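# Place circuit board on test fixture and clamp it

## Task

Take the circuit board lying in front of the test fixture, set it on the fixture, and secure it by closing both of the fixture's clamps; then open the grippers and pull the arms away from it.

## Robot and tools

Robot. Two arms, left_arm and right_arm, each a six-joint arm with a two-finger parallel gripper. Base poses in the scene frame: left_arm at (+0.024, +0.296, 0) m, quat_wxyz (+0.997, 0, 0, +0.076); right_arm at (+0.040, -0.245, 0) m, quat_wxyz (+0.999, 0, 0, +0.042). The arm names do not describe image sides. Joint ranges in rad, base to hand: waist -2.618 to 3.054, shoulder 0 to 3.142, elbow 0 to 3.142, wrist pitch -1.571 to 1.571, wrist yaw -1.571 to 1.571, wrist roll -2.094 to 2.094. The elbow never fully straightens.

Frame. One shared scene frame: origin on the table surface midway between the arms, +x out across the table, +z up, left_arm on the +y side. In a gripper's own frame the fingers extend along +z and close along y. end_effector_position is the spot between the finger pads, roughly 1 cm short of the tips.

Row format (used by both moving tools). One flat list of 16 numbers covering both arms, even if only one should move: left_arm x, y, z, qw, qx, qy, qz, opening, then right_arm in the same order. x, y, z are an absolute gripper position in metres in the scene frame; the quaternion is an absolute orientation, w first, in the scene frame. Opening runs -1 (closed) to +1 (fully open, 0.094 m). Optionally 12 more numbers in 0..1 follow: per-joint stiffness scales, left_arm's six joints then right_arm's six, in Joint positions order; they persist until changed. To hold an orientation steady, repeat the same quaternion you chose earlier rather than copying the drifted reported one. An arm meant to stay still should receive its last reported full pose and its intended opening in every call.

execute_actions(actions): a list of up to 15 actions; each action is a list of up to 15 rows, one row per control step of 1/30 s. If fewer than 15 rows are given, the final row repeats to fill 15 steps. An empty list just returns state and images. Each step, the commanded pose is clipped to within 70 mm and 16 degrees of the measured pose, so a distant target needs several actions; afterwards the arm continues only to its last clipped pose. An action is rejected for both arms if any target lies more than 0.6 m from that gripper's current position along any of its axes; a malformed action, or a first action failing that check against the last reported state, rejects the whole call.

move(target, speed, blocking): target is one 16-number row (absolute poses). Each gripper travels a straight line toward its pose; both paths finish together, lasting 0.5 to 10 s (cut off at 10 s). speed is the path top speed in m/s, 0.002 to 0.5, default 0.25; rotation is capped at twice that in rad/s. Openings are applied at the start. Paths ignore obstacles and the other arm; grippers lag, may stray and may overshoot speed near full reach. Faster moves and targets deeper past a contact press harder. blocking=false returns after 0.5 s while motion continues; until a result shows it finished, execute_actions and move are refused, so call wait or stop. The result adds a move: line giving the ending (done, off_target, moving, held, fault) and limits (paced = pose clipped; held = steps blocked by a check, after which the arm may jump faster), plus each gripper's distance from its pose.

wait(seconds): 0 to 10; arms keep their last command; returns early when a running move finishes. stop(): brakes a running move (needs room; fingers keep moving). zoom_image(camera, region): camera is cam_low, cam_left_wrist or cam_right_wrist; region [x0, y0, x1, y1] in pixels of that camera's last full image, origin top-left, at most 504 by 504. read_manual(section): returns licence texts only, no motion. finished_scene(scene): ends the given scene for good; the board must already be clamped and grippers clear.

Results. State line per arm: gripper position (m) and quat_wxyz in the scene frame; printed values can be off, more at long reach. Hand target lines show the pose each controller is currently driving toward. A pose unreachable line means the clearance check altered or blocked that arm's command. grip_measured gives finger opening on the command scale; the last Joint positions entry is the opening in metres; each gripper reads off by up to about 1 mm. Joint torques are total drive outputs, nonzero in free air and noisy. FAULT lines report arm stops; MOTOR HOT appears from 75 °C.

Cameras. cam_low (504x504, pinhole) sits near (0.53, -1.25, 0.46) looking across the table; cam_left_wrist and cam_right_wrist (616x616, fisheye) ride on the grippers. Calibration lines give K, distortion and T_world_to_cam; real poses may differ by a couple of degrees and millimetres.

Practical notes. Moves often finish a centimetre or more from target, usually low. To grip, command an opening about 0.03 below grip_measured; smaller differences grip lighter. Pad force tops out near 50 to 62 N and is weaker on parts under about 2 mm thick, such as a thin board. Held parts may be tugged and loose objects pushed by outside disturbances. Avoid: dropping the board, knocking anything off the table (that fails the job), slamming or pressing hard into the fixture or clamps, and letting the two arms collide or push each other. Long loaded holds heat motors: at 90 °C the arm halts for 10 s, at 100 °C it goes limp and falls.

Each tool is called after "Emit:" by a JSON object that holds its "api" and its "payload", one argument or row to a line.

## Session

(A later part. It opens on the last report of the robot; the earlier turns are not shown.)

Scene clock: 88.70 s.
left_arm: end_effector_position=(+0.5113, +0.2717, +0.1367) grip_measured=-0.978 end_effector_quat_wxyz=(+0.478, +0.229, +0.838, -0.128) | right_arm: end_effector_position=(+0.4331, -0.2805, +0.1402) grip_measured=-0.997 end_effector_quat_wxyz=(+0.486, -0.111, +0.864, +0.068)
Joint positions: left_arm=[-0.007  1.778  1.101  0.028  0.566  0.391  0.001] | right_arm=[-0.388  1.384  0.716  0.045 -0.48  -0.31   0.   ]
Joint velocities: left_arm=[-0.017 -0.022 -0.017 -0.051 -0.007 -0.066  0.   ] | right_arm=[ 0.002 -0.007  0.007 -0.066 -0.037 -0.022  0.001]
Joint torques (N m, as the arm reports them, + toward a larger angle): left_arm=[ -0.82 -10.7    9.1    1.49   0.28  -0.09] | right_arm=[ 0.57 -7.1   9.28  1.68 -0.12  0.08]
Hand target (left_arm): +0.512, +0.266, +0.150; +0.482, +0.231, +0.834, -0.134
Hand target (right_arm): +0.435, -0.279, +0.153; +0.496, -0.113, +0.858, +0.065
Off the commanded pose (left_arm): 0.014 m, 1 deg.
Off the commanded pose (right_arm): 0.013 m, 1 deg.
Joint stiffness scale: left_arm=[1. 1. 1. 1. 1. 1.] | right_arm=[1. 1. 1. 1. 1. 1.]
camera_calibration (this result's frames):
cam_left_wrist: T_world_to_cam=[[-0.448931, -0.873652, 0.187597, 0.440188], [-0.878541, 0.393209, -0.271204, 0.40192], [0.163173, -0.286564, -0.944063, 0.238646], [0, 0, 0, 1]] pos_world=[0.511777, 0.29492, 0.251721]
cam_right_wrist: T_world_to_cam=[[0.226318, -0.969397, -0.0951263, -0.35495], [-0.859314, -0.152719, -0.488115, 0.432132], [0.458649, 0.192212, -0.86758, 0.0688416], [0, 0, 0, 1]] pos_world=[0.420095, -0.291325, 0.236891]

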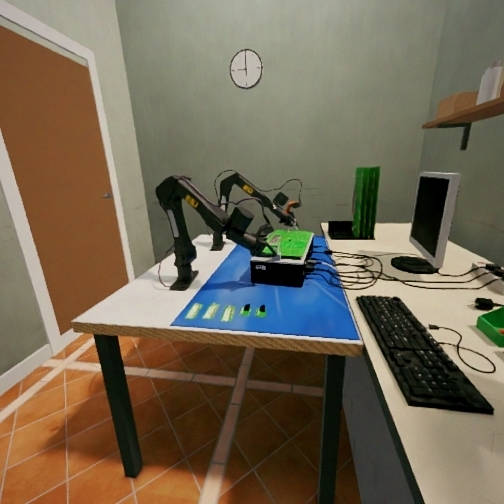

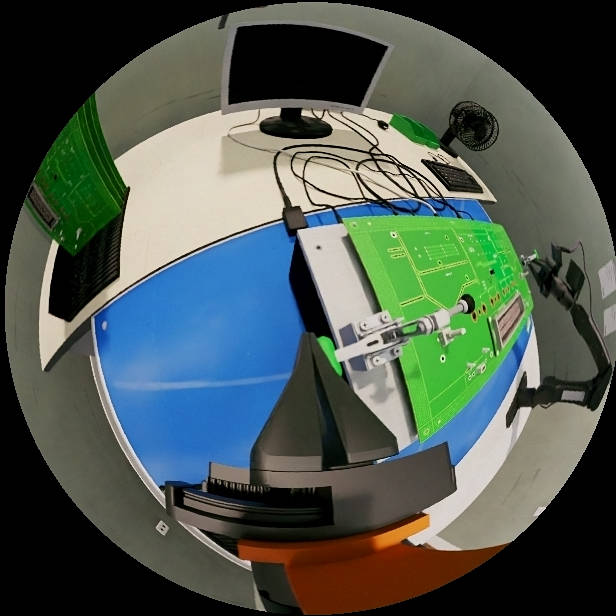

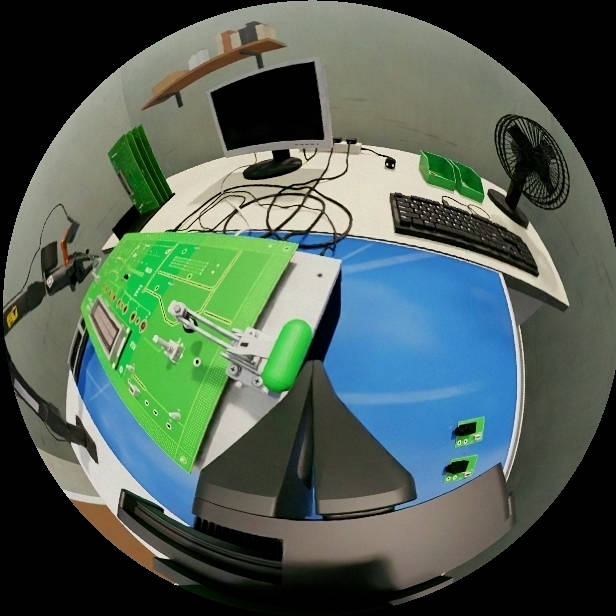

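Emit:
{"api": "execute_actions", "payload": {
  "actions": [
    [[0.49,0.295,0.14,0.4818,0.2314,0.8345,-0.1336,-1,0.437,-0.283,0.172,0.4957,-0.113,0.8586,0.0653,-1]],
    [[0.475,0.285,0.10,0.4818,0.2314,0.8345,-0.1336,-1,0.439,-0.27,0.178,0.4957,-0.113,0.8586,0.0653,-1]],
    [[0.497,0.262,0.105,0.4818,0.2314,0.8345,-0.1336,-1,0.44,-0.258,0.18,0.4957,-0.113,0.8586,0.0653,-1]]
  ]
}}

Scene clock: 90.30 s.
left_arm: end_effector_position=(+0.4879, +0.2583, +0.0973) grip_measured=-0.978 end_effector_quat_wxyz=(+0.471, +0.237, +0.838, -0.138) | right_arm: end_effector_position=(+0.4366, -0.2672, +0.1603) grip_measured=-0.998 end_effector_quat_wxyz=(+0.476, -0.100, +0.872, +0.058)
Joint positions: left_arm=[-0.027  1.781  0.933  0.185  0.573  0.391  0.001] | right_arm=[-0.314  1.344  0.787 -0.066 -0.388 -0.258  0.   ]
Joint velocities: left_arm=[-0.007  0.007 -0.002 -0.007 -0.11  -0.11  -0.001] | right_arm=[ 0.002  0.007  0.012  0.022 -0.007  0.007 -0.   ]
Joint torques (N m, as the arm reports them, + toward a larger angle): left_arm=[ 0.35 -8.03  8.76  1.82  0.19 -0.1 ] | right_arm=[ 1.29 -7.34  9.87  1.86 -0.3   0.03]
Hand target (left_arm): +0.497, +0.262, +0.105; +0.481, +0.232, +0.835, -0.133
Hand target (right_arm): +0.440, -0.258, +0.180; +0.496, -0.113, +0.859, +0.065
Off the commanded pose (left_arm): 0.013 m, 1 deg.
Off the commanded pose (right_arm): 0.022 m, 3 deg.
Joint stiffness scale: left_arm=[1. 1. 1. 1. 1. 1.] | right_arm=[1. 1. 1. 1. 1. 1.]
camera_calibration (this result's frames):
cam_left_wrist: T_world_to_cam=[[-0.467728, -0.861105, 0.199322, 0.430152], [-0.872205, 0.413143, -0.261861, 0.366768], [0.143142, -0.296329, -0.944298, 0.213712], [0, 0, 0, 1]] pos_world=[0.4905, 0.282208, 0.212112]
cam_right_wrist: T_world_to_cam=[[0.196821, -0.976192, -0.0911667, -0.330479], [-0.874854, -0.132888, -0.465801, 0.455584], [0.442597, 0.171437, -0.88018, 0.0855806], [0, 0, 0, 1]] pos_world=[0.425737, -0.276741, 0.25741]

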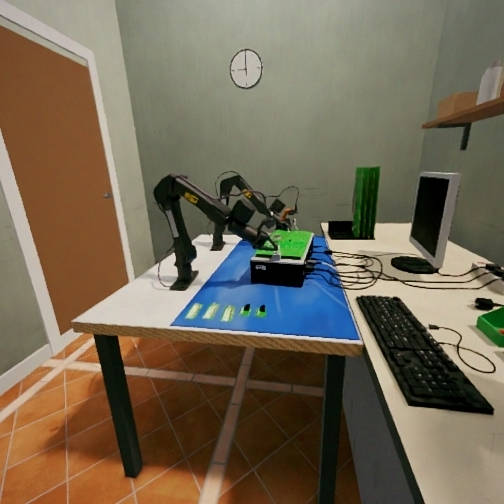

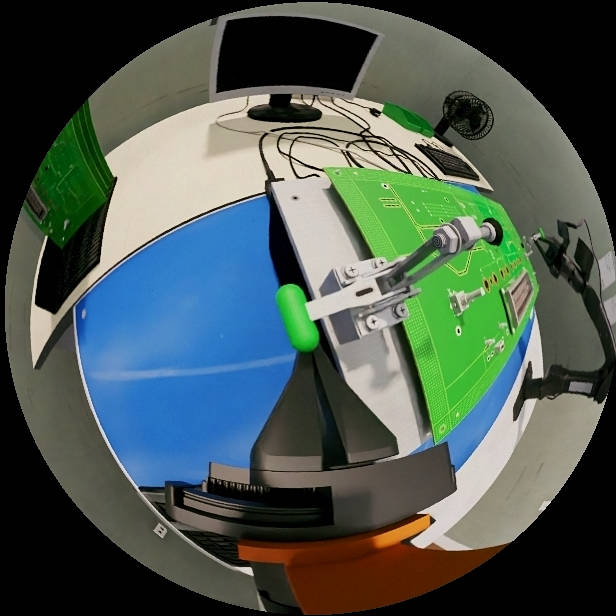

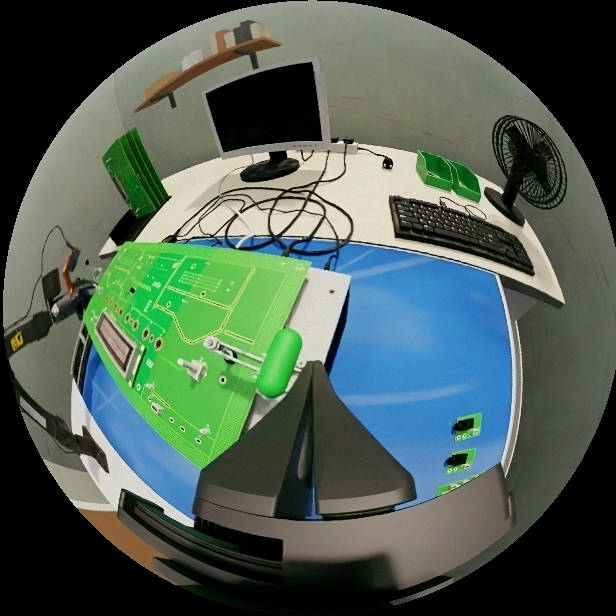

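Emit:
{"api": "execute_actions", "payload": {
  "actions": [
    [[0.505,0.264,0.11,0.4818,0.2314,0.8345,-0.1336,-1,0.442,-0.248,0.182,0.4957,-0.113,0.8586,0.0653,-1]],
    [[0.505,0.264,0.13,0.4818,0.2314,0.8345,-0.1336,-1,0.443,-0.238,0.182,0.4957,-0.113,0.8586,0.0653,-1]],
    [[0.505,0.262,0.15,0.4818,0.2314,0.8345,-0.1336,-1,0.444,-0.228,0.182,0.4957,-0.113,0.8586,0.0653,-1]]
  ]
}}

Emit:
{"api": "zoom_image", "payload": {
  "camera": "cam_left_wrist",
  "region": [440, 180, 600, 320]
}}

Scene clock: 91.90 s.
left_arm: end_effector_position=(+0.5033, +0.2625, +0.1381) grip_measured=-0.978 end_effector_quat_wxyz=(+0.477, +0.233, +0.837, -0.133) | right_arm: end_effector_position=(+0.4352, -0.2519, +0.1534) grip_measured=-0.998 end_effector_quat_wxyz=(+0.455, -0.080, +0.886, +0.037)
Joint positions: left_arm=[-0.024  1.749  1.07   0.031  0.565  0.385  0.001] | right_arm=[-0.213  1.332  0.787 -0.098 -0.241 -0.187  0.   ]
Joint velocities: left_arm=[ 0.012 -0.017 -0.002 -0.007 -0.066 -0.095  0.   ] | right_arm=[ 0.002  0.002  0.007 -0.007 -0.037 -0.037  0.001]
Joint torques (N m, as the arm reports them, + toward a larger angle): left_arm=[ -0.14 -10.12   9.02   1.56   0.21  -0.1 ] | right_arm=[ 2.67 -7.36  9.49  2.35 -0.87 -0.07]
Hand target (left_arm): +0.505, +0.262, +0.150; +0.482, +0.232, +0.834, -0.134
Hand target (right_arm): +0.442, -0.229, +0.182; +0.495, -0.113, +0.859, +0.064
Off the commanded pose (left_arm): 0.012 m, 1 deg.
Off the commanded pose (right_arm): 0.038 m, 8 deg.
Joint stiffness scale: left_arm=[1. 1. 1. 1. 1. 1.] | right_arm=[1. 1. 1. 1. 1. 1.]
camera_calibration (this result's frames):
cam_left_wrist: T_world_to_cam=[[-0.46013, -0.866992, 0.191324, 0.431698], [-0.873647, 0.403739, -0.271542, 0.393653], [0.158179, -0.292094, -0.943218, 0.242462], [0, 0, 0, 1]] pos_world=[0.504198, 0.286168, 0.252994]
cam_right_wrist: T_world_to_cam=[[0.136303, -0.987758, -0.0758615, -0.294818], [-0.902771, -0.0923113, -0.420099, 0.468484], [0.407954, 0.125747, -0.904302, 0.0847727], [0, 0, 0, 1]] pos_world=[0.428535, -0.258623, 0.251104]

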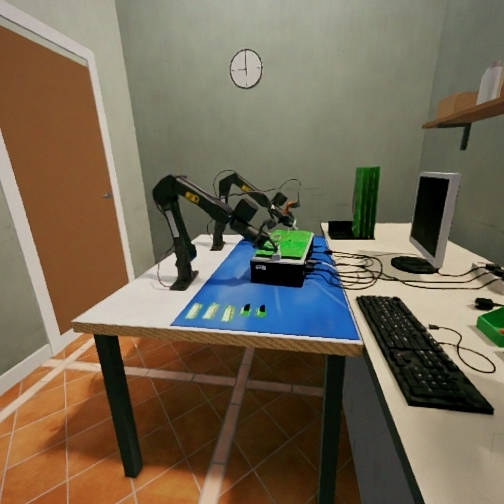

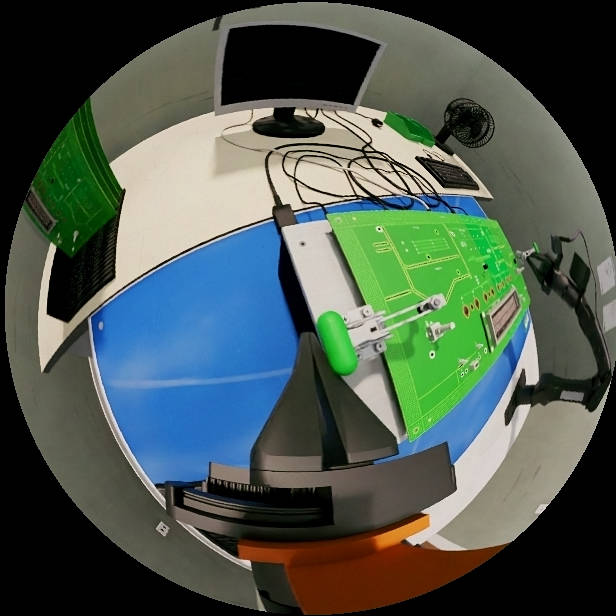

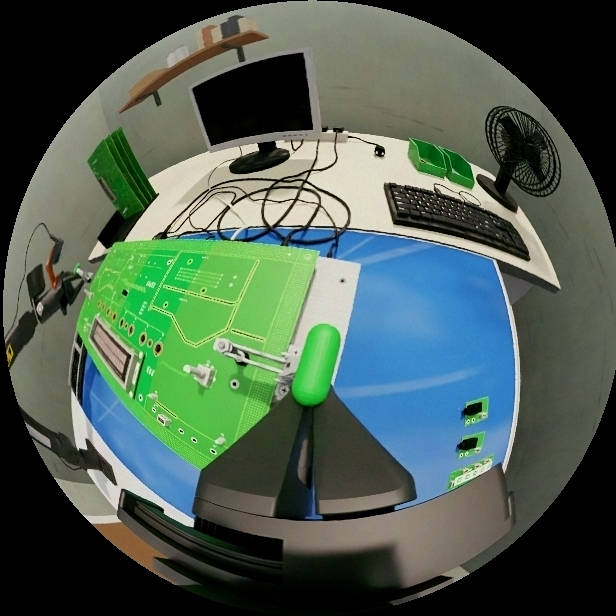

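Region (440, 180, 600, 320) of cam_left_wrist's 616x616 image, scaled by 3.150, with more detail than that image has; it fills the top 441 rows of this view, and the rest is white.

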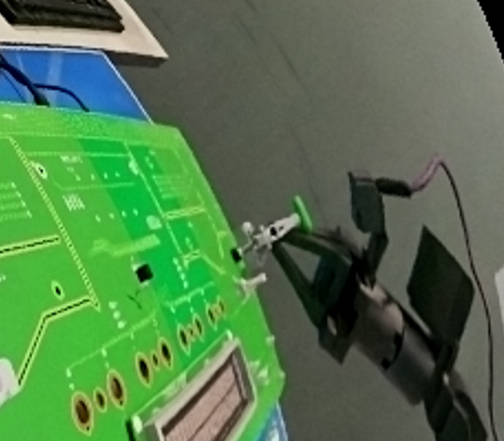

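Emit:
{"api": "execute_actions", "payload": {
  "actions": [
    [[0.505,0.262,0.168,0.4818,0.2314,0.8345,-0.1336,-1,0.43,-0.28,0.16,0.4957,-0.113,0.8586,0.0653,-1]],
    [[0.503,0.252,0.172,0.4818,0.2314,0.8345,-0.1336,-1,0.39,-0.28,0.18,0.45,-0.03,0.892,0.02,-1]],
    [[0.48,0.28,0.172,0.4818,0.2314,0.8345,-0.1336,-1,0.39,-0.26,0.22,0.3819,0.0604,0.9219,-0.025,-0.3]],
    [[0.46,0.27,0.21,0.44,0.15,0.882,-0.08,-1,0.42,-0.25,0.225,0.3819,0.0604,0.9219,-0.025,-0.3]],
    [[0.47,0.25,0.225,0.3819,0.0604,0.9219,-0.025,-0.3,0.435,-0.25,0.215,0.3819,0.0604,0.9219,-0.025,-0.3]],
    [[0.495,0.245,0.22,0.3819,0.0604,0.9219,-0.025,-0.3,0.435,-0.25,0.215,0.3819,0.0604,0.9219,-0.025,-0.3]]
  ]
}}

Scene clock: 95.27 s.
left_arm: end_effector_position=(+0.4924, +0.2446, +0.2077) grip_measured=-0.302 end_effector_quat_wxyz=(+0.372, +0.066, +0.925, -0.027) | right_arm: end_effector_position=(+0.4294, -0.2495, +0.2061) grip_measured=-0.303 end_effector_quat_wxyz=(+0.370, +0.056, +0.927, -0.023)
Joint positions: left_arm=[-0.253  1.674  1.456 -0.588  0.029  0.03   0.033] | right_arm=[-0.05   1.372  1.169 -0.615  0.109  0.113  0.033]
Joint velocities: left_arm=[-0.002 -0.012  0.012 -0.022 -0.095  0.066  0.001] | right_arm=[-0.022 -0.007 -0.012 -0.051  0.007 -0.11  -0.   ]
Joint torques (N m, as the arm reports them, + toward a larger angle): left_arm=[-0.19 -8.88  9.85  1.53 -0.09 -0.12] | right_arm=[ 0.24 -5.11  9.72  1.78  0.17  0.06]
Hand target (left_arm): +0.495, +0.245, +0.220; +0.382, +0.060, +0.922, -0.025
Hand target (right_arm): +0.435, -0.250, +0.215; +0.382, +0.061, +0.922, -0.025
Off the commanded pose (left_arm): 0.013 m, 1 deg.
Off the commanded pose (right_arm): 0.011 m, 2 deg.
Joint stiffness scale: left_arm=[1. 1. 1. 1. 1. 1.] | right_arm=[1. 1. 1. 1. 1. 1.]
camera_calibration (this result's frames):
cam_left_wrist: T_world_to_cam=[[-0.0358969, -0.984767, 0.170134, 0.222163], [-0.999355, 0.0354295, -0.0057834, 0.507117], [-0.000332467, -0.170232, -0.985404, 0.361578], [0, 0, 0, 1]] pos_world=[0.514885, 0.262364, 0.321435]
cam_right_wrist: T_world_to_cam=[[-0.173848, -0.98203, -0.0734472, -0.153601], [-0.952345, 0.186636, -0.241257, 0.539624], [0.25063, 0.0280051, -0.967678, 0.190713], [0, 0, 0, 1]] pos_world=[0.439407, -0.256895, 0.303455]

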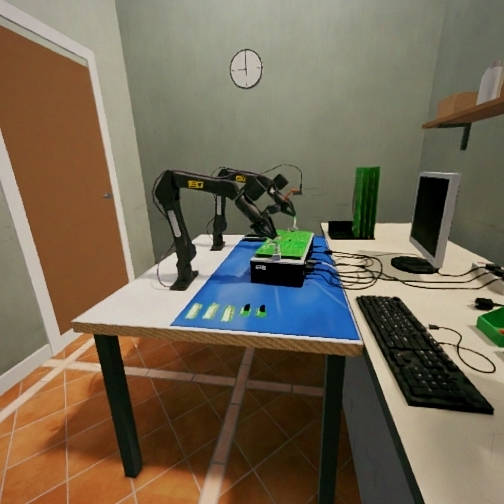

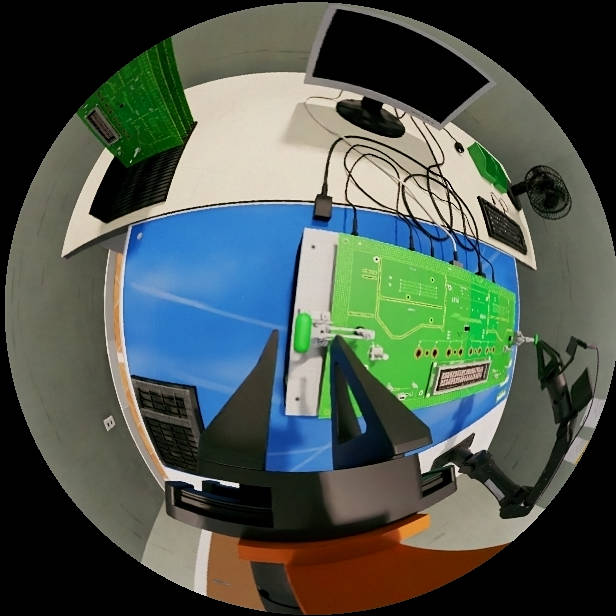

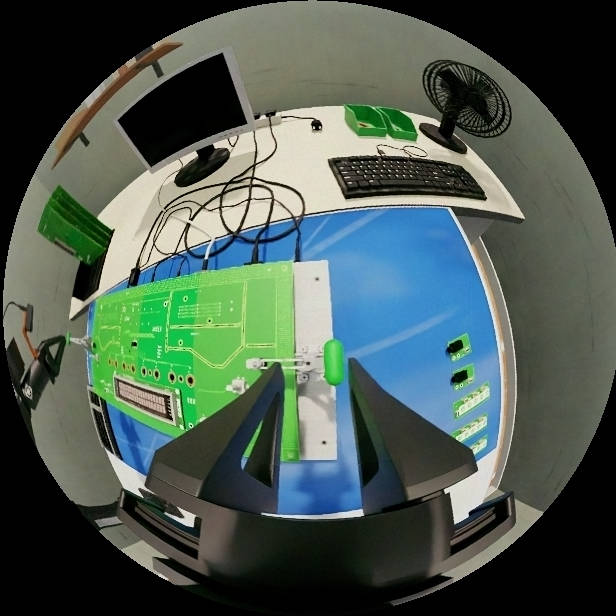

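Emit:
{"api": "execute_actions", "payload": {
  "actions": [
    [[0.497,0.245,0.195,0.3819,0.0604,0.9219,-0.025,-0.4,0.438,-0.261,0.20,0.3819,0.0604,0.9219,-0.025,-0.4]],
    [[0.497,0.245,0.172,0.3819,0.0604,0.9219,-0.025,-0.4,0.438,-0.261,0.172,0.3819,0.0604,0.9219,-0.025,-0.4]]
  ]
}}

Emit:
{"api": "zoom_image", "payload": {
  "camera": "cam_low",
  "region": [230, 180, 330, 280]
}}

Scene clock: 96.40 s.
left_arm: end_effector_position=(+0.4922, +0.2448, +0.1711) grip_measured=-0.398 end_effector_quat_wxyz=(+0.371, +0.065, +0.926, -0.026) | right_arm: end_effector_position=(+0.4358, -0.2599, +0.1745) grip_measured=-0.397 end_effector_quat_wxyz=(+0.381, +0.063, +0.922, -0.023)
Joint positions: left_arm=[-0.253  1.681  1.321 -0.448  0.027  0.028  0.028] | right_arm=[-0.084  1.385  1.036 -0.443  0.092  0.099  0.028]
Joint velocities: left_arm=[ 0.002 -0.007 -0.007 -0.022 -0.037  0.022 -0.   ] | right_arm=[-0.012 -0.012  0.002 -0.022 -0.007 -0.051  0.   ]
Joint torques (N m, as the arm reports them, + toward a larger angle): left_arm=[-0.12 -8.48  6.97  2.   -0.06 -0.07] | right_arm=[-0.32 -5.1   7.28  1.89  0.03 -0.07]
Hand target (left_arm): +0.497, +0.245, +0.172; +0.382, +0.061, +0.922, -0.025
Hand target (right_arm): +0.438, -0.261, +0.172; +0.382, +0.060, +0.922, -0.025
Off the commanded pose (left_arm): 0.005 m, 1 deg.
Off the commanded pose (right_arm): 0.003 m, 0 deg.
Joint stiffness scale: left_arm=[1. 1. 1. 1. 1. 1.] | right_arm=[1. 1. 1. 1. 1. 1.]
camera_calibration (this result's frames):
cam_left_wrist: T_world_to_cam=[[-0.0331575, -0.984903, 0.1699, 0.227286], [-0.999447, 0.0331176, -0.00307, 0.506838], [-0.002603, -0.169907, -0.985457, 0.326595], [0, 0, 0, 1]] pos_world=[0.514944, 0.26256, 0.284786]
cam_right_wrist: T_world_to_cam=[[-0.184002, -0.97959, -0.0809108, -0.158566], [-0.943688, 0.199083, -0.264233, 0.543571], [0.274948, 0.027735, -0.961059, 0.146996], [0, 0, 0, 1]] pos_world=[0.443368, -0.267622, 0.272072]

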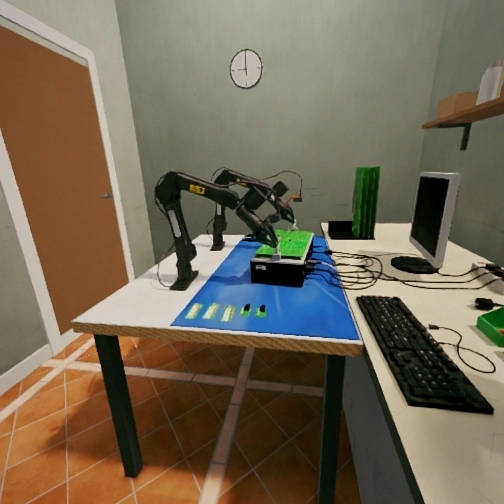

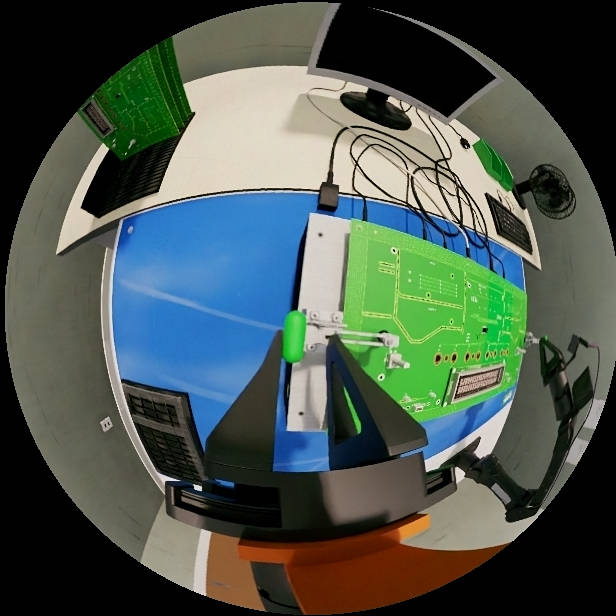

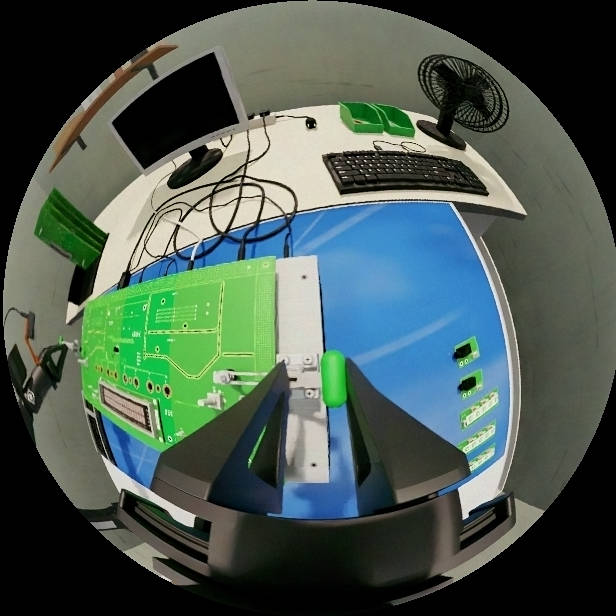

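Region (230, 180, 330, 280) of cam_low's 504x504 image, scaled by 5.040, with more detail than that image has.

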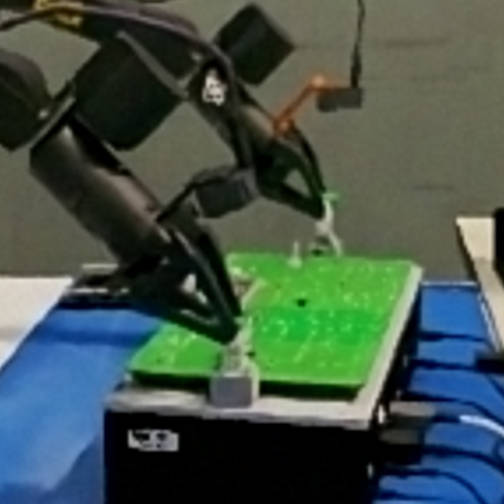

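Emit:
{"api": "execute_actions", "payload": {
  "actions": [
    [[0.496,0.232,0.18,0.3819,0.0604,0.9219,-0.025,-0.4,0.44,-0.248,0.18,0.3819,0.0604,0.9219,-0.025,-0.4]],
    [[0.494,0.219,0.187,0.3819,0.0604,0.9219,-0.025,-0.4,0.442,-0.235,0.187,0.3819,0.0604,0.9219,-0.025,-0.4]],
    [[0.492,0.206,0.19,0.3819,0.0604,0.9219,-0.025,-0.4,0.444,-0.222,0.19,0.3819,0.0604,0.9219,-0.025,-0.4]]
  ]
}}

Scene clock: 98.00 s.
left_arm: end_effector_position=(+0.4929, +0.2279, +0.1810) grip_measured=-0.398 end_effector_quat_wxyz=(+0.381, +0.044, +0.924, +0.004) | right_arm: end_effector_position=(+0.4391, -0.2432, +0.1845) grip_measured=-0.397 end_effector_quat_wxyz=(+0.378, +0.078, +0.921, -0.058)
Joint positions: left_arm=[-0.338  1.681  1.349 -0.464 -0.105 -0.047  0.028] | right_arm=[ 0.024  1.413  1.103 -0.505  0.241  0.18   0.028]
Joint velocities: left_arm=[-0.022  0.022 -0.002  0.007  0.081  0.022 -0.001] | right_arm=[ 0.007 -0.002  0.007  0.022  0.022 -0.051 -0.001]
Joint torques (N m, as the arm reports them, + toward a larger angle): left_arm=[-2.47 -8.75  9.94  1.46  0.43 -0.12] | right_arm=[ 2.27 -5.22 10.21  1.61 -0.47 -0.01]
Hand target (left_arm): +0.491, +0.206, +0.190; +0.382, +0.061, +0.922, -0.024
Hand target (right_arm): +0.443, -0.222, +0.190; +0.382, +0.060, +0.922, -0.026
Off the commanded pose (left_arm): 0.024 m, 4 deg.
Off the commanded pose (right_arm): 0.022 m, 4 deg.
Joint stiffness scale: left_arm=[1. 1. 1. 1. 1. 1.] | right_arm=[1. 1. 1. 1. 1. 1.]
camera_calibration (this result's frames):
cam_left_wrist: T_world_to_cam=[[0.0236752, -0.991142, 0.130677, 0.18952], [-0.999327, -0.0271254, -0.0246857, 0.525713], [0.0280117, -0.130005, -0.991118, 0.310398], [0, 0, 0, 1]] pos_world=[0.512178, 0.242454, 0.295853]
cam_right_wrist: T_world_to_cam=[[-0.236908, -0.971127, -0.0280491, -0.125281], [-0.933923, 0.235598, -0.268852, 0.55137], [0.267698, -0.0374976, -0.962773, 0.142926], [0, 0, 0, 1]] pos_world=[0.446996, -0.246205, 0.282328]

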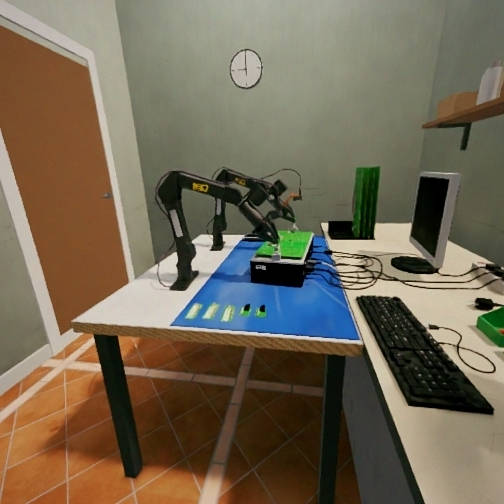

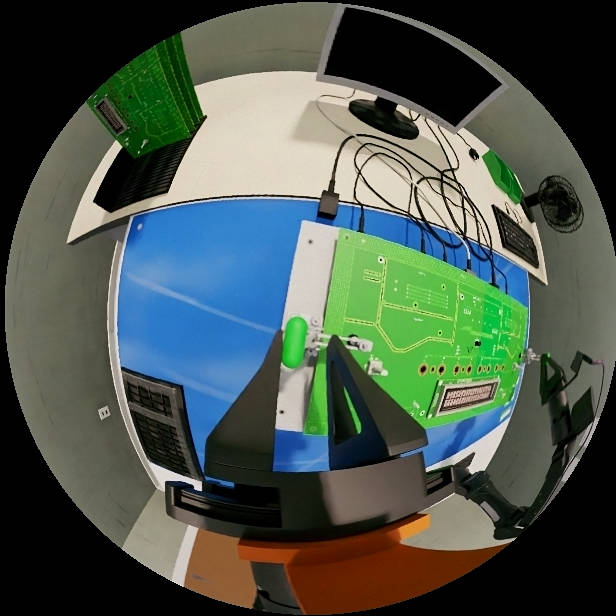

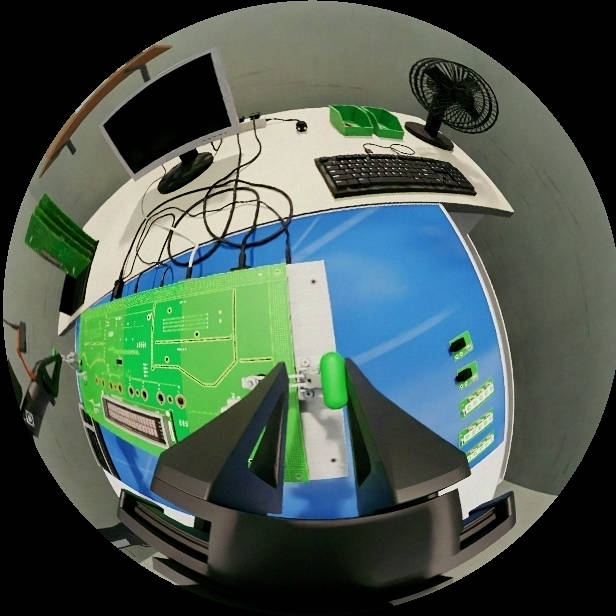

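Emit:
{"api": "execute_actions", "payload": {
  "actions": [
    [[0.491,0.193,0.185,0.3819,0.0604,0.9219,-0.025,-0.4,0.446,-0.209,0.183,0.3819,0.0604,0.9219,-0.025,-0.4]],
    [[0.49,0.18,0.185,0.3819,0.0604,0.9219,-0.025,-0.4,0.448,-0.196,0.183,0.3819,0.0604,0.9219,-0.025,-0.4]]
  ]
}}

Scene clock: 99.07 s.
left_arm: end_effector_position=(+0.4926, +0.2197, +0.1834) grip_measured=-0.398 end_effector_quat_wxyz=(+0.389, +0.026, +0.920, +0.031) | right_arm: end_effector_position=(+0.4408, -0.2368, +0.1862) grip_measured=-0.397 end_effector_quat_wxyz=(+0.387, +0.096, +0.912, -0.093)
Joint positions: left_arm=[-0.394  1.685  1.352 -0.457 -0.209 -0.098  0.028] | right_arm=[ 0.095  1.434  1.112 -0.502  0.372  0.242  0.028]
Joint velocities: left_arm=[-0.017 -0.027  0.017  0.022 -0.051  0.051  0.001] | right_arm=[-0.017 -0.002 -0.007 -0.066 -0.125 -0.007 -0.   ]
Joint torques (N m, as the arm reports them, + toward a larger angle): left_arm=[-3.96 -8.04  9.64  1.47  0.88 -0.12] | right_arm=[ 3.84 -4.65  9.77  1.66 -1.12  0.09]
Hand target (left_arm): +0.488, +0.181, +0.186; +0.382, +0.060, +0.922, -0.023
Hand target (right_arm): +0.445, -0.197, +0.184; +0.382, +0.060, +0.922, -0.028
Off the commanded pose (left_arm): 0.040 m, 8 deg.
Off the commanded pose (right_arm): 0.042 m, 9 deg.
Joint stiffness scale: left_arm=[1. 1. 1. 1. 1. 1.] | right_arm=[1. 1. 1. 1. 1. 1.]
camera_calibration (this result's frames):
cam_left_wrist: T_world_to_cam=[[0.0737261, -0.992565, 0.0968484, 0.162921], [-0.995786, -0.0785785, -0.0472784, 0.538918], [0.0545371, -0.0929546, -0.994176, 0.291086], [0, 0, 0, 1]] pos_world=[0.508761, 0.231115, 0.299091]
cam_right_wrist: T_world_to_cam=[[-0.295274, -0.955242, 0.0180706, -0.097748], [-0.913175, 0.276608, -0.299332, 0.558184], [0.280936, -0.104887, -0.953978, 0.120909], [0, 0, 0, 1]] pos_world=[0.446889, -0.235089, 0.284193]

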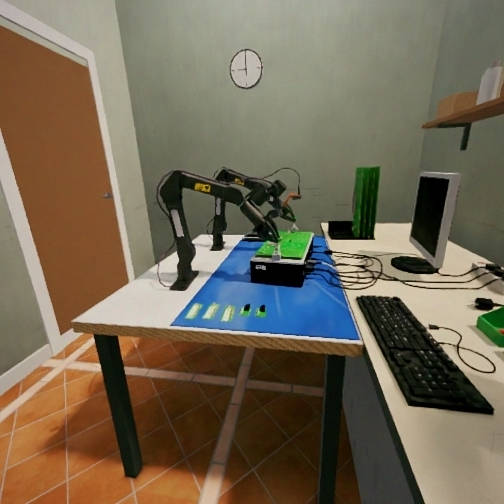

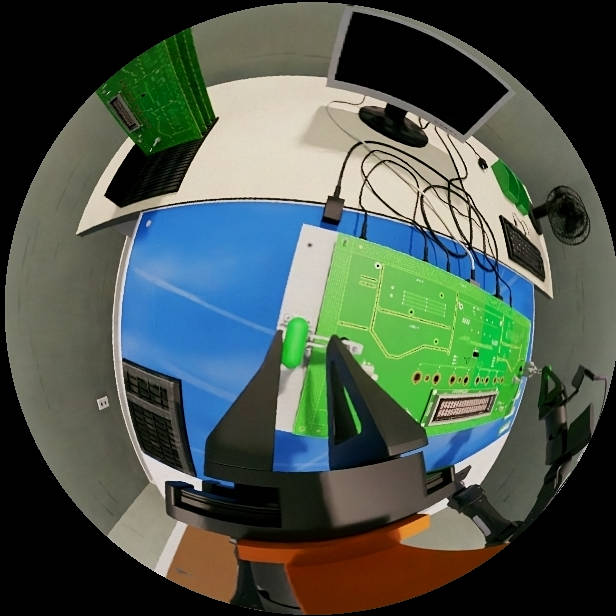

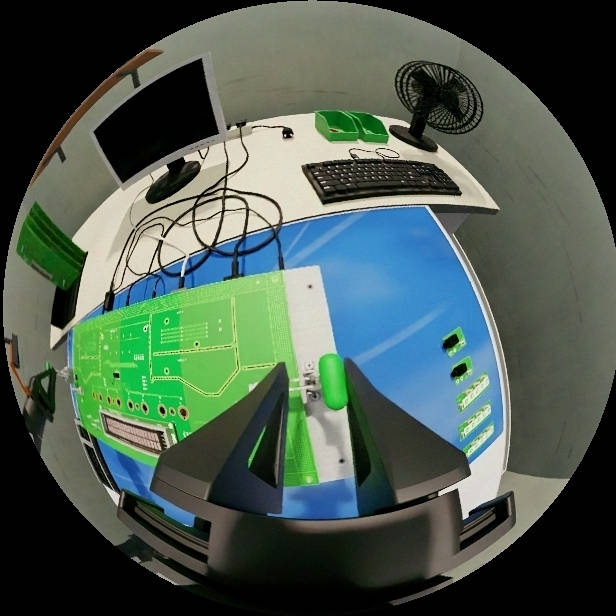

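Emit:
{"api": "execute_actions", "payload": {
  "actions": [
    [[0.491,0.168,0.183,0.3819,0.0604,0.9219,-0.025,-0.4,0.45,-0.184,0.181,0.3819,0.0604,0.9219,-0.025,-0.4]],
    [[0.49,0.156,0.183,0.3819,0.0604,0.9219,-0.025,-0.4,0.452,-0.172,0.181,0.3819,0.0604,0.9219,-0.025,-0.4]]
  ]
}}

Scene clock: 100.13 s.
left_arm: end_effector_position=(+0.4935, +0.2185, +0.1830) grip_measured=-0.398 end_effector_quat_wxyz=(+0.392, +0.005, +0.918, +0.065) | right_arm: end_effector_position=(+0.4415, -0.2356, +0.1862) grip_measured=-0.397 end_effector_quat_wxyz=(+0.387, +0.114, +0.905, -0.133)
Joint positions: left_arm=[-0.435  1.705  1.367 -0.466 -0.317 -0.144  0.028] | right_arm=[ 0.148  1.469  1.136 -0.524  0.494  0.296  0.028]
Joint velocities: left_arm=[-0.007  0.002  0.007 -0.051  0.022  0.007 -0.   ] | right_arm=[ 0.002 -0.007  0.017 -0.051  0.051 -0.037  0.   ]
Joint torques (N m, as the arm reports them, + toward a larger angle): left_arm=[-5.97 -8.34  9.76  1.47  1.46 -0.08] | right_arm=[ 6.06 -5.29 10.08  1.65 -1.84  0.12]
Hand target (left_arm): +0.485, +0.159, +0.185; +0.382, +0.060, +0.922, -0.021
Hand target (right_arm): +0.446, -0.175, +0.184; +0.382, +0.061, +0.922, -0.031
Off the commanded pose (left_arm): 0.063 m, 12 deg.
Off the commanded pose (right_arm): 0.065 m, 14 deg.
Joint stiffness scale: left_arm=[1. 1. 1. 1. 1. 1.] | right_arm=[1. 1. 1. 1. 1. 1.]
camera_calibration (this result's frames):
cam_left_wrist: T_world_to_cam=[[0.138618, -0.988925, 0.0530378, 0.136854], [-0.987882, -0.141849, -0.0629838, 0.552516], [0.0698096, -0.0436644, -0.996604, 0.272605], [0, 0, 0, 1]] pos_world=[0.50782, 0.225616, 0.29922]
cam_right_wrist: T_world_to_cam=[[-0.357264, -0.931098, 0.0736094, -0.0736222], [-0.893122, 0.317502, -0.318631, 0.562883], [0.273305, -0.179577, -0.945016, 0.104869], [0, 0, 0, 1]] pos_world=[0.447759, -0.228434, 0.283874]

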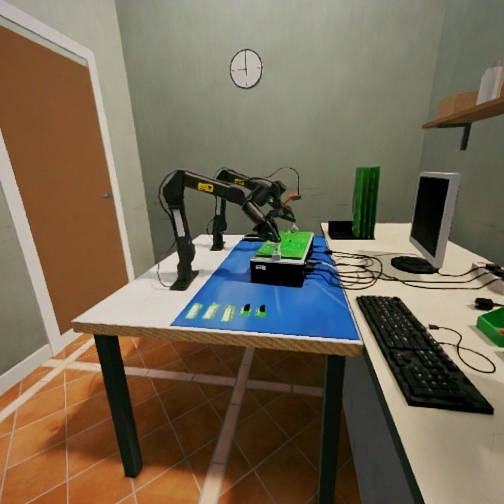

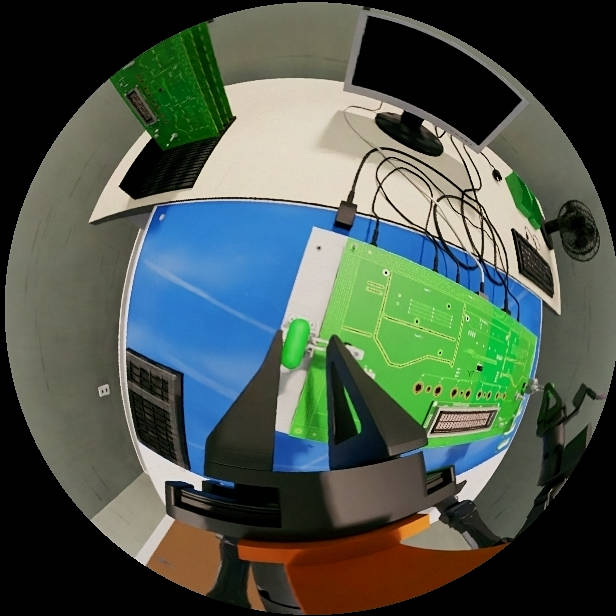

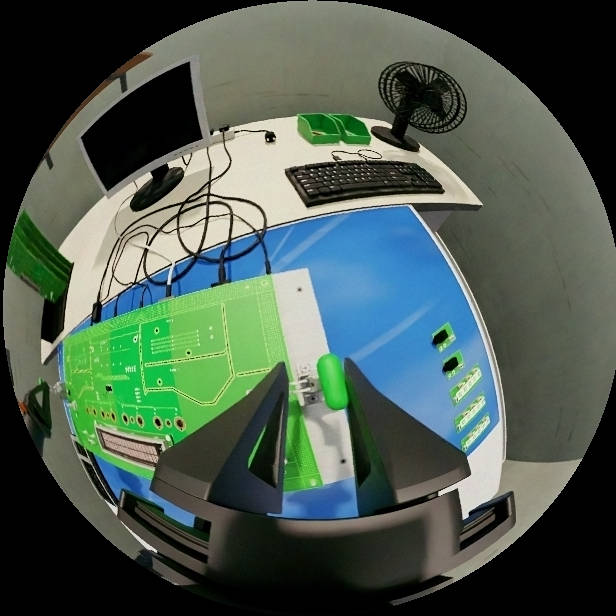

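Emit:
{"api": "execute_actions", "payload": {
  "actions": [
    [[0.493,0.19,0.185,0.3819,0.0604,0.9219,-0.025,-0.4,0.446,-0.205,0.185,0.3819,0.0604,0.9219,-0.025,-0.4]],
    [[0.495,0.225,0.187,0.3819,0.0604,0.9219,-0.025,-0.4,0.442,-0.242,0.187,0.3819,0.0604,0.9219,-0.025,-0.4]],
    [[0.495,0.225,0.187,0.3819,0.0604,0.9219,-0.025,-0.1,0.442,-0.242,0.187,0.3819,0.0604,0.9219,-0.025,-0.1]]
  ]
}}

Scene clock: 101.70 s.
left_arm: end_effector_position=(+0.4952, +0.2280, +0.1809) grip_measured=-0.102 end_effector_quat_wxyz=(+0.375, +0.053, +0.925, -0.023) | right_arm: end_effector_position=(+0.4430, -0.2437, +0.1799) grip_measured=-0.103 end_effector_quat_wxyz=(+0.371, +0.066, +0.926, -0.029)
Joint positions: left_arm=[-0.308  1.692  1.367 -0.476 -0.027 -0.031  0.042] | right_arm=[-0.02   1.429  1.11  -0.501  0.146  0.148  0.042]
Joint velocities: left_arm=[-0.027 -0.007 -0.017 -0.037 -0.007 -0.007 -0.002] | right_arm=[ 0.012 -0.012 -0.012 -0.081 -0.037 -0.051  0.001]
Joint torques (N m, as the arm reports them, + toward a larger angle): left_arm=[-0.35 -9.67  7.76  1.72  0.02  0.15] | right_arm=[ 0.11 -7.93  7.36  1.78  0.   -0.09]
Hand target (left_arm): +0.495, +0.225, +0.187; +0.382, +0.060, +0.922, -0.025
Hand target (right_arm): +0.442, -0.242, +0.187; +0.382, +0.060, +0.922, -0.025
Off the commanded pose (left_arm): 0.007 m, 1 deg.
Off the commanded pose (right_arm): 0.007 m, 2 deg.
Joint stiffness scale: left_arm=[1. 1. 1. 1. 1. 1.] | right_arm=[1. 1. 1. 1. 1. 1.]
camera_calibration (this result's frames):
cam_left_wrist: T_world_to_cam=[[-0.00964981, -0.984947, 0.172589, 0.197086], [-0.999917, 0.0080337, -0.01006, 0.517586], [0.00852201, -0.172672, -0.984942, 0.328463], [0, 0, 0, 1]] pos_world=[0.516646, 0.246678, 0.294709]
cam_right_wrist: T_world_to_cam=[[-0.19441, -0.978368, -0.0707149, -0.137907], [-0.947428, 0.20596, -0.244867, 0.548355], [0.254134, 0.0193929, -0.966975, 0.15806], [0, 0, 0, 1]] pos_world=[0.452549, -0.250928, 0.277361]

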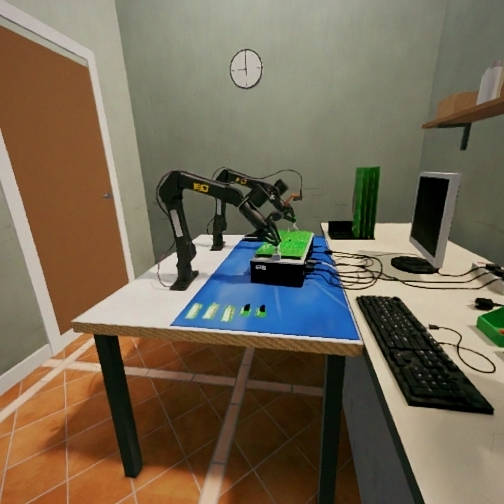

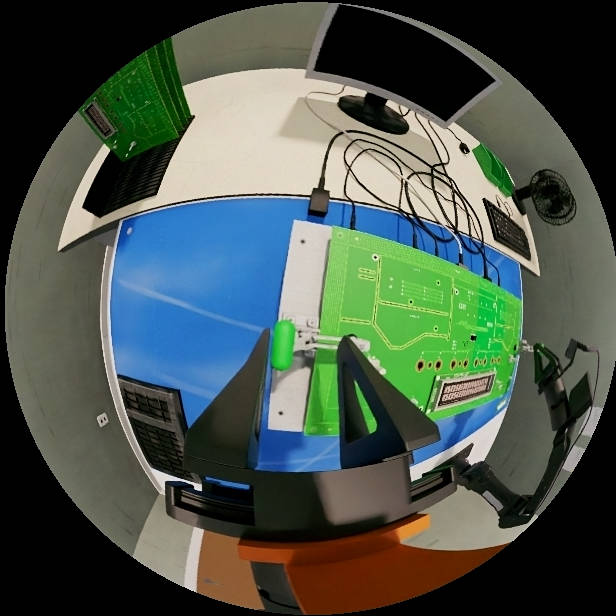

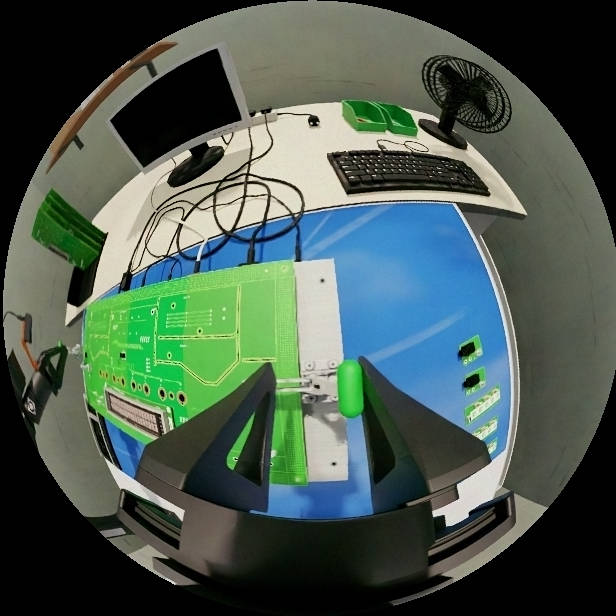

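Emit:
{"api": "execute_actions", "payload": {
  "actions": [
    [[0.48,0.225,0.225,0.3819,0.0604,0.9219,-0.025,0.5,0.43,-0.242,0.225,0.3819,0.0604,0.9219,-0.025,0.5]],
    [[0.47,0.212,0.235,0.2583,0.0632,0.9639,-0.0169,1,0.42,-0.222,0.235,0.2583,0.0632,0.9639,-0.0169,1]],
    [[0.47,0.212,0.235,0.2583,0.0632,0.9639,-0.0169,1,0.42,-0.222,0.235,0.2583,0.0632,0.9639,-0.0169,1]]
  ]
}}

Emit:
{"api": "zoom_image", "payload": {
  "camera": "cam_low",
  "region": [250, 200, 320, 270]
}}

Emit:
{"api": "zoom_image", "payload": {
  "camera": "cam_right_wrist",
  "region": [210, 260, 410, 400]
}}

Emit:
{"api": "zoom_image", "payload": {
  "camera": "cam_left_wrist",
  "region": [210, 240, 410, 380]
}}

Scene clock: 103.57 s.
left_arm: end_effector_position=(+0.4696, +0.2115, +0.2286) grip_measured=+1.000 end_effector_quat_wxyz=(+0.255, +0.068, +0.964, -0.017) | right_arm: end_effector_position=(+0.4185, -0.2234, +0.2322) grip_measured=+0.998 end_effector_quat_wxyz=(+0.258, +0.061, +0.964, -0.020)
Joint positions: left_arm=[-0.355  1.835  1.881 -1.1   -0.032 -0.054  0.094] | right_arm=[ 0.028  1.55   1.572 -1.084  0.125  0.205  0.094]
Joint velocities: left_arm=[ 0.002  0.022  0.007  0.007  0.022 -0.007  0.   ] | right_arm=[-0.017  0.002  0.017 -0.037  0.022 -0.037  0.001]
Joint torques (N m, as the arm reports them, + toward a larger angle): left_arm=[-0.03 -9.28  8.93  1.19 -0.07 -0.09] | right_arm=[ 0.1  -5.81  8.88  1.28  0.04  0.07]
Hand target (left_arm): +0.470, +0.212, +0.235; +0.259, +0.063, +0.964, -0.017
Hand target (right_arm): +0.420, -0.222, +0.235; +0.258, +0.063, +0.964, -0.017
Off the commanded pose (left_arm): 0.006 m, 1 deg.
Off the commanded pose (right_arm): 0.003 m, 0 deg.
Joint stiffness scale: left_arm=[1. 1. 1. 1. 1. 1.] | right_arm=[1. 1. 1. 1. 1. 1.]
camera_calibration (this result's frames):
cam_left_wrist: T_world_to_cam=[[0.00442515, -0.990436, 0.137905, 0.174764], [-0.970799, 0.0288227, 0.238157, 0.417783], [-0.239854, -0.134932, -0.961386, 0.476124], [0, 0, 0, 1]] pos_world=[0.51901, 0.225295, 0.334141]
cam_right_wrist: T_world_to_cam=[[-0.195312, -0.979308, -0.0530063, -0.12304], [-0.980556, 0.196041, -0.00885638, 0.490607], [0.0190645, 0.0502459, -0.998555, 0.327041], [0, 0, 0, 1]] pos_world=[0.450802, -0.233105, 0.324391]

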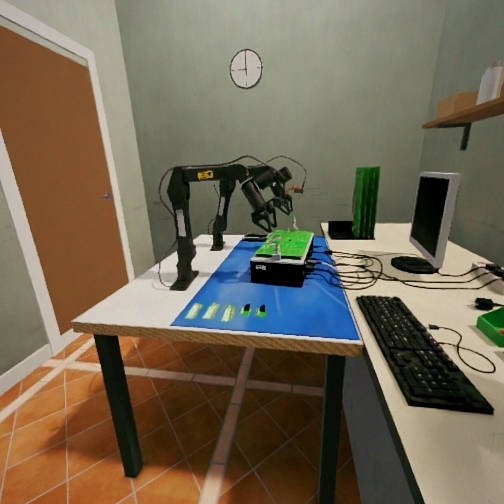

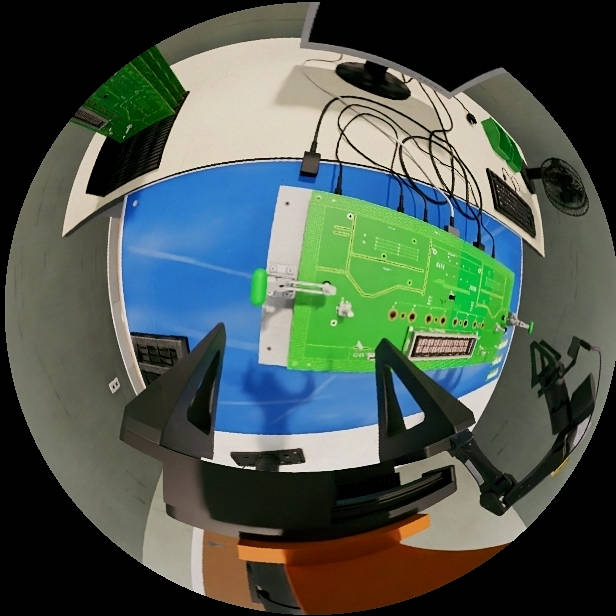

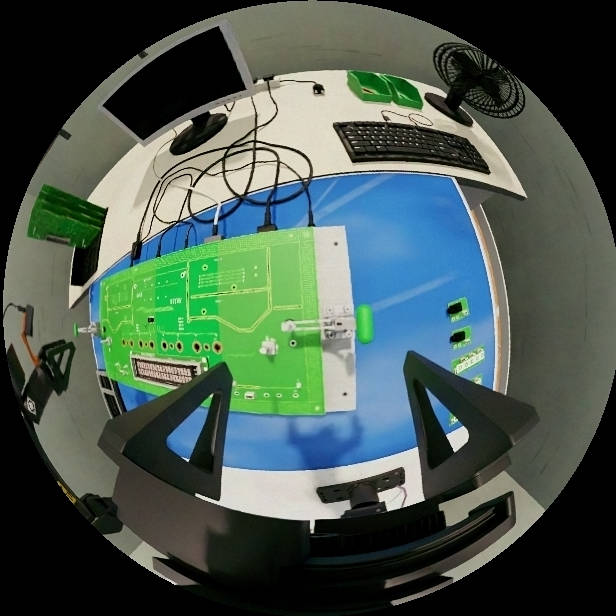

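Region (250, 200, 320, 270) of cam_low's 504x504 image, scaled by 7.200, with more detail than that image has.

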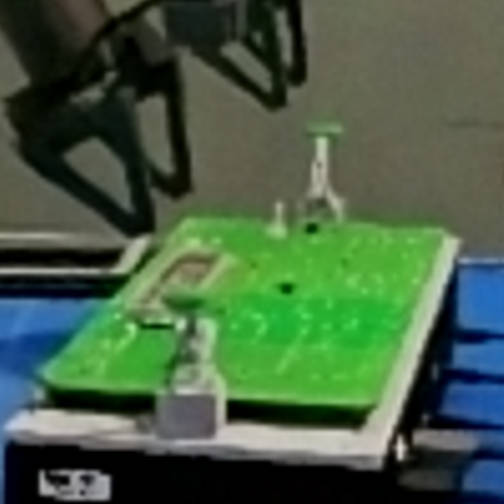

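Region (210, 260, 410, 400) of cam_right_wrist's 616x616 image, scaled by 2.520, with more detail than that image has; it fills the top 353 rows of this view, and the rest is white.

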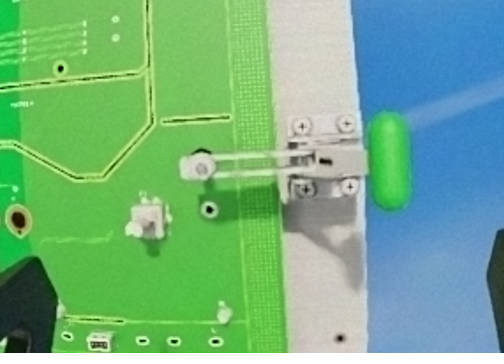

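Region (210, 240, 410, 380) of cam_left_wrist's 616x616 image, scaled by 2.520, with more detail than that image has; it fills the top 353 rows of this view, and the rest is white.

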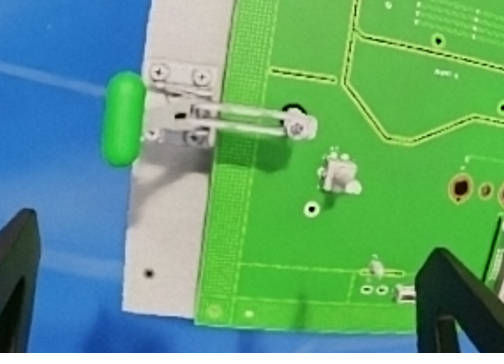

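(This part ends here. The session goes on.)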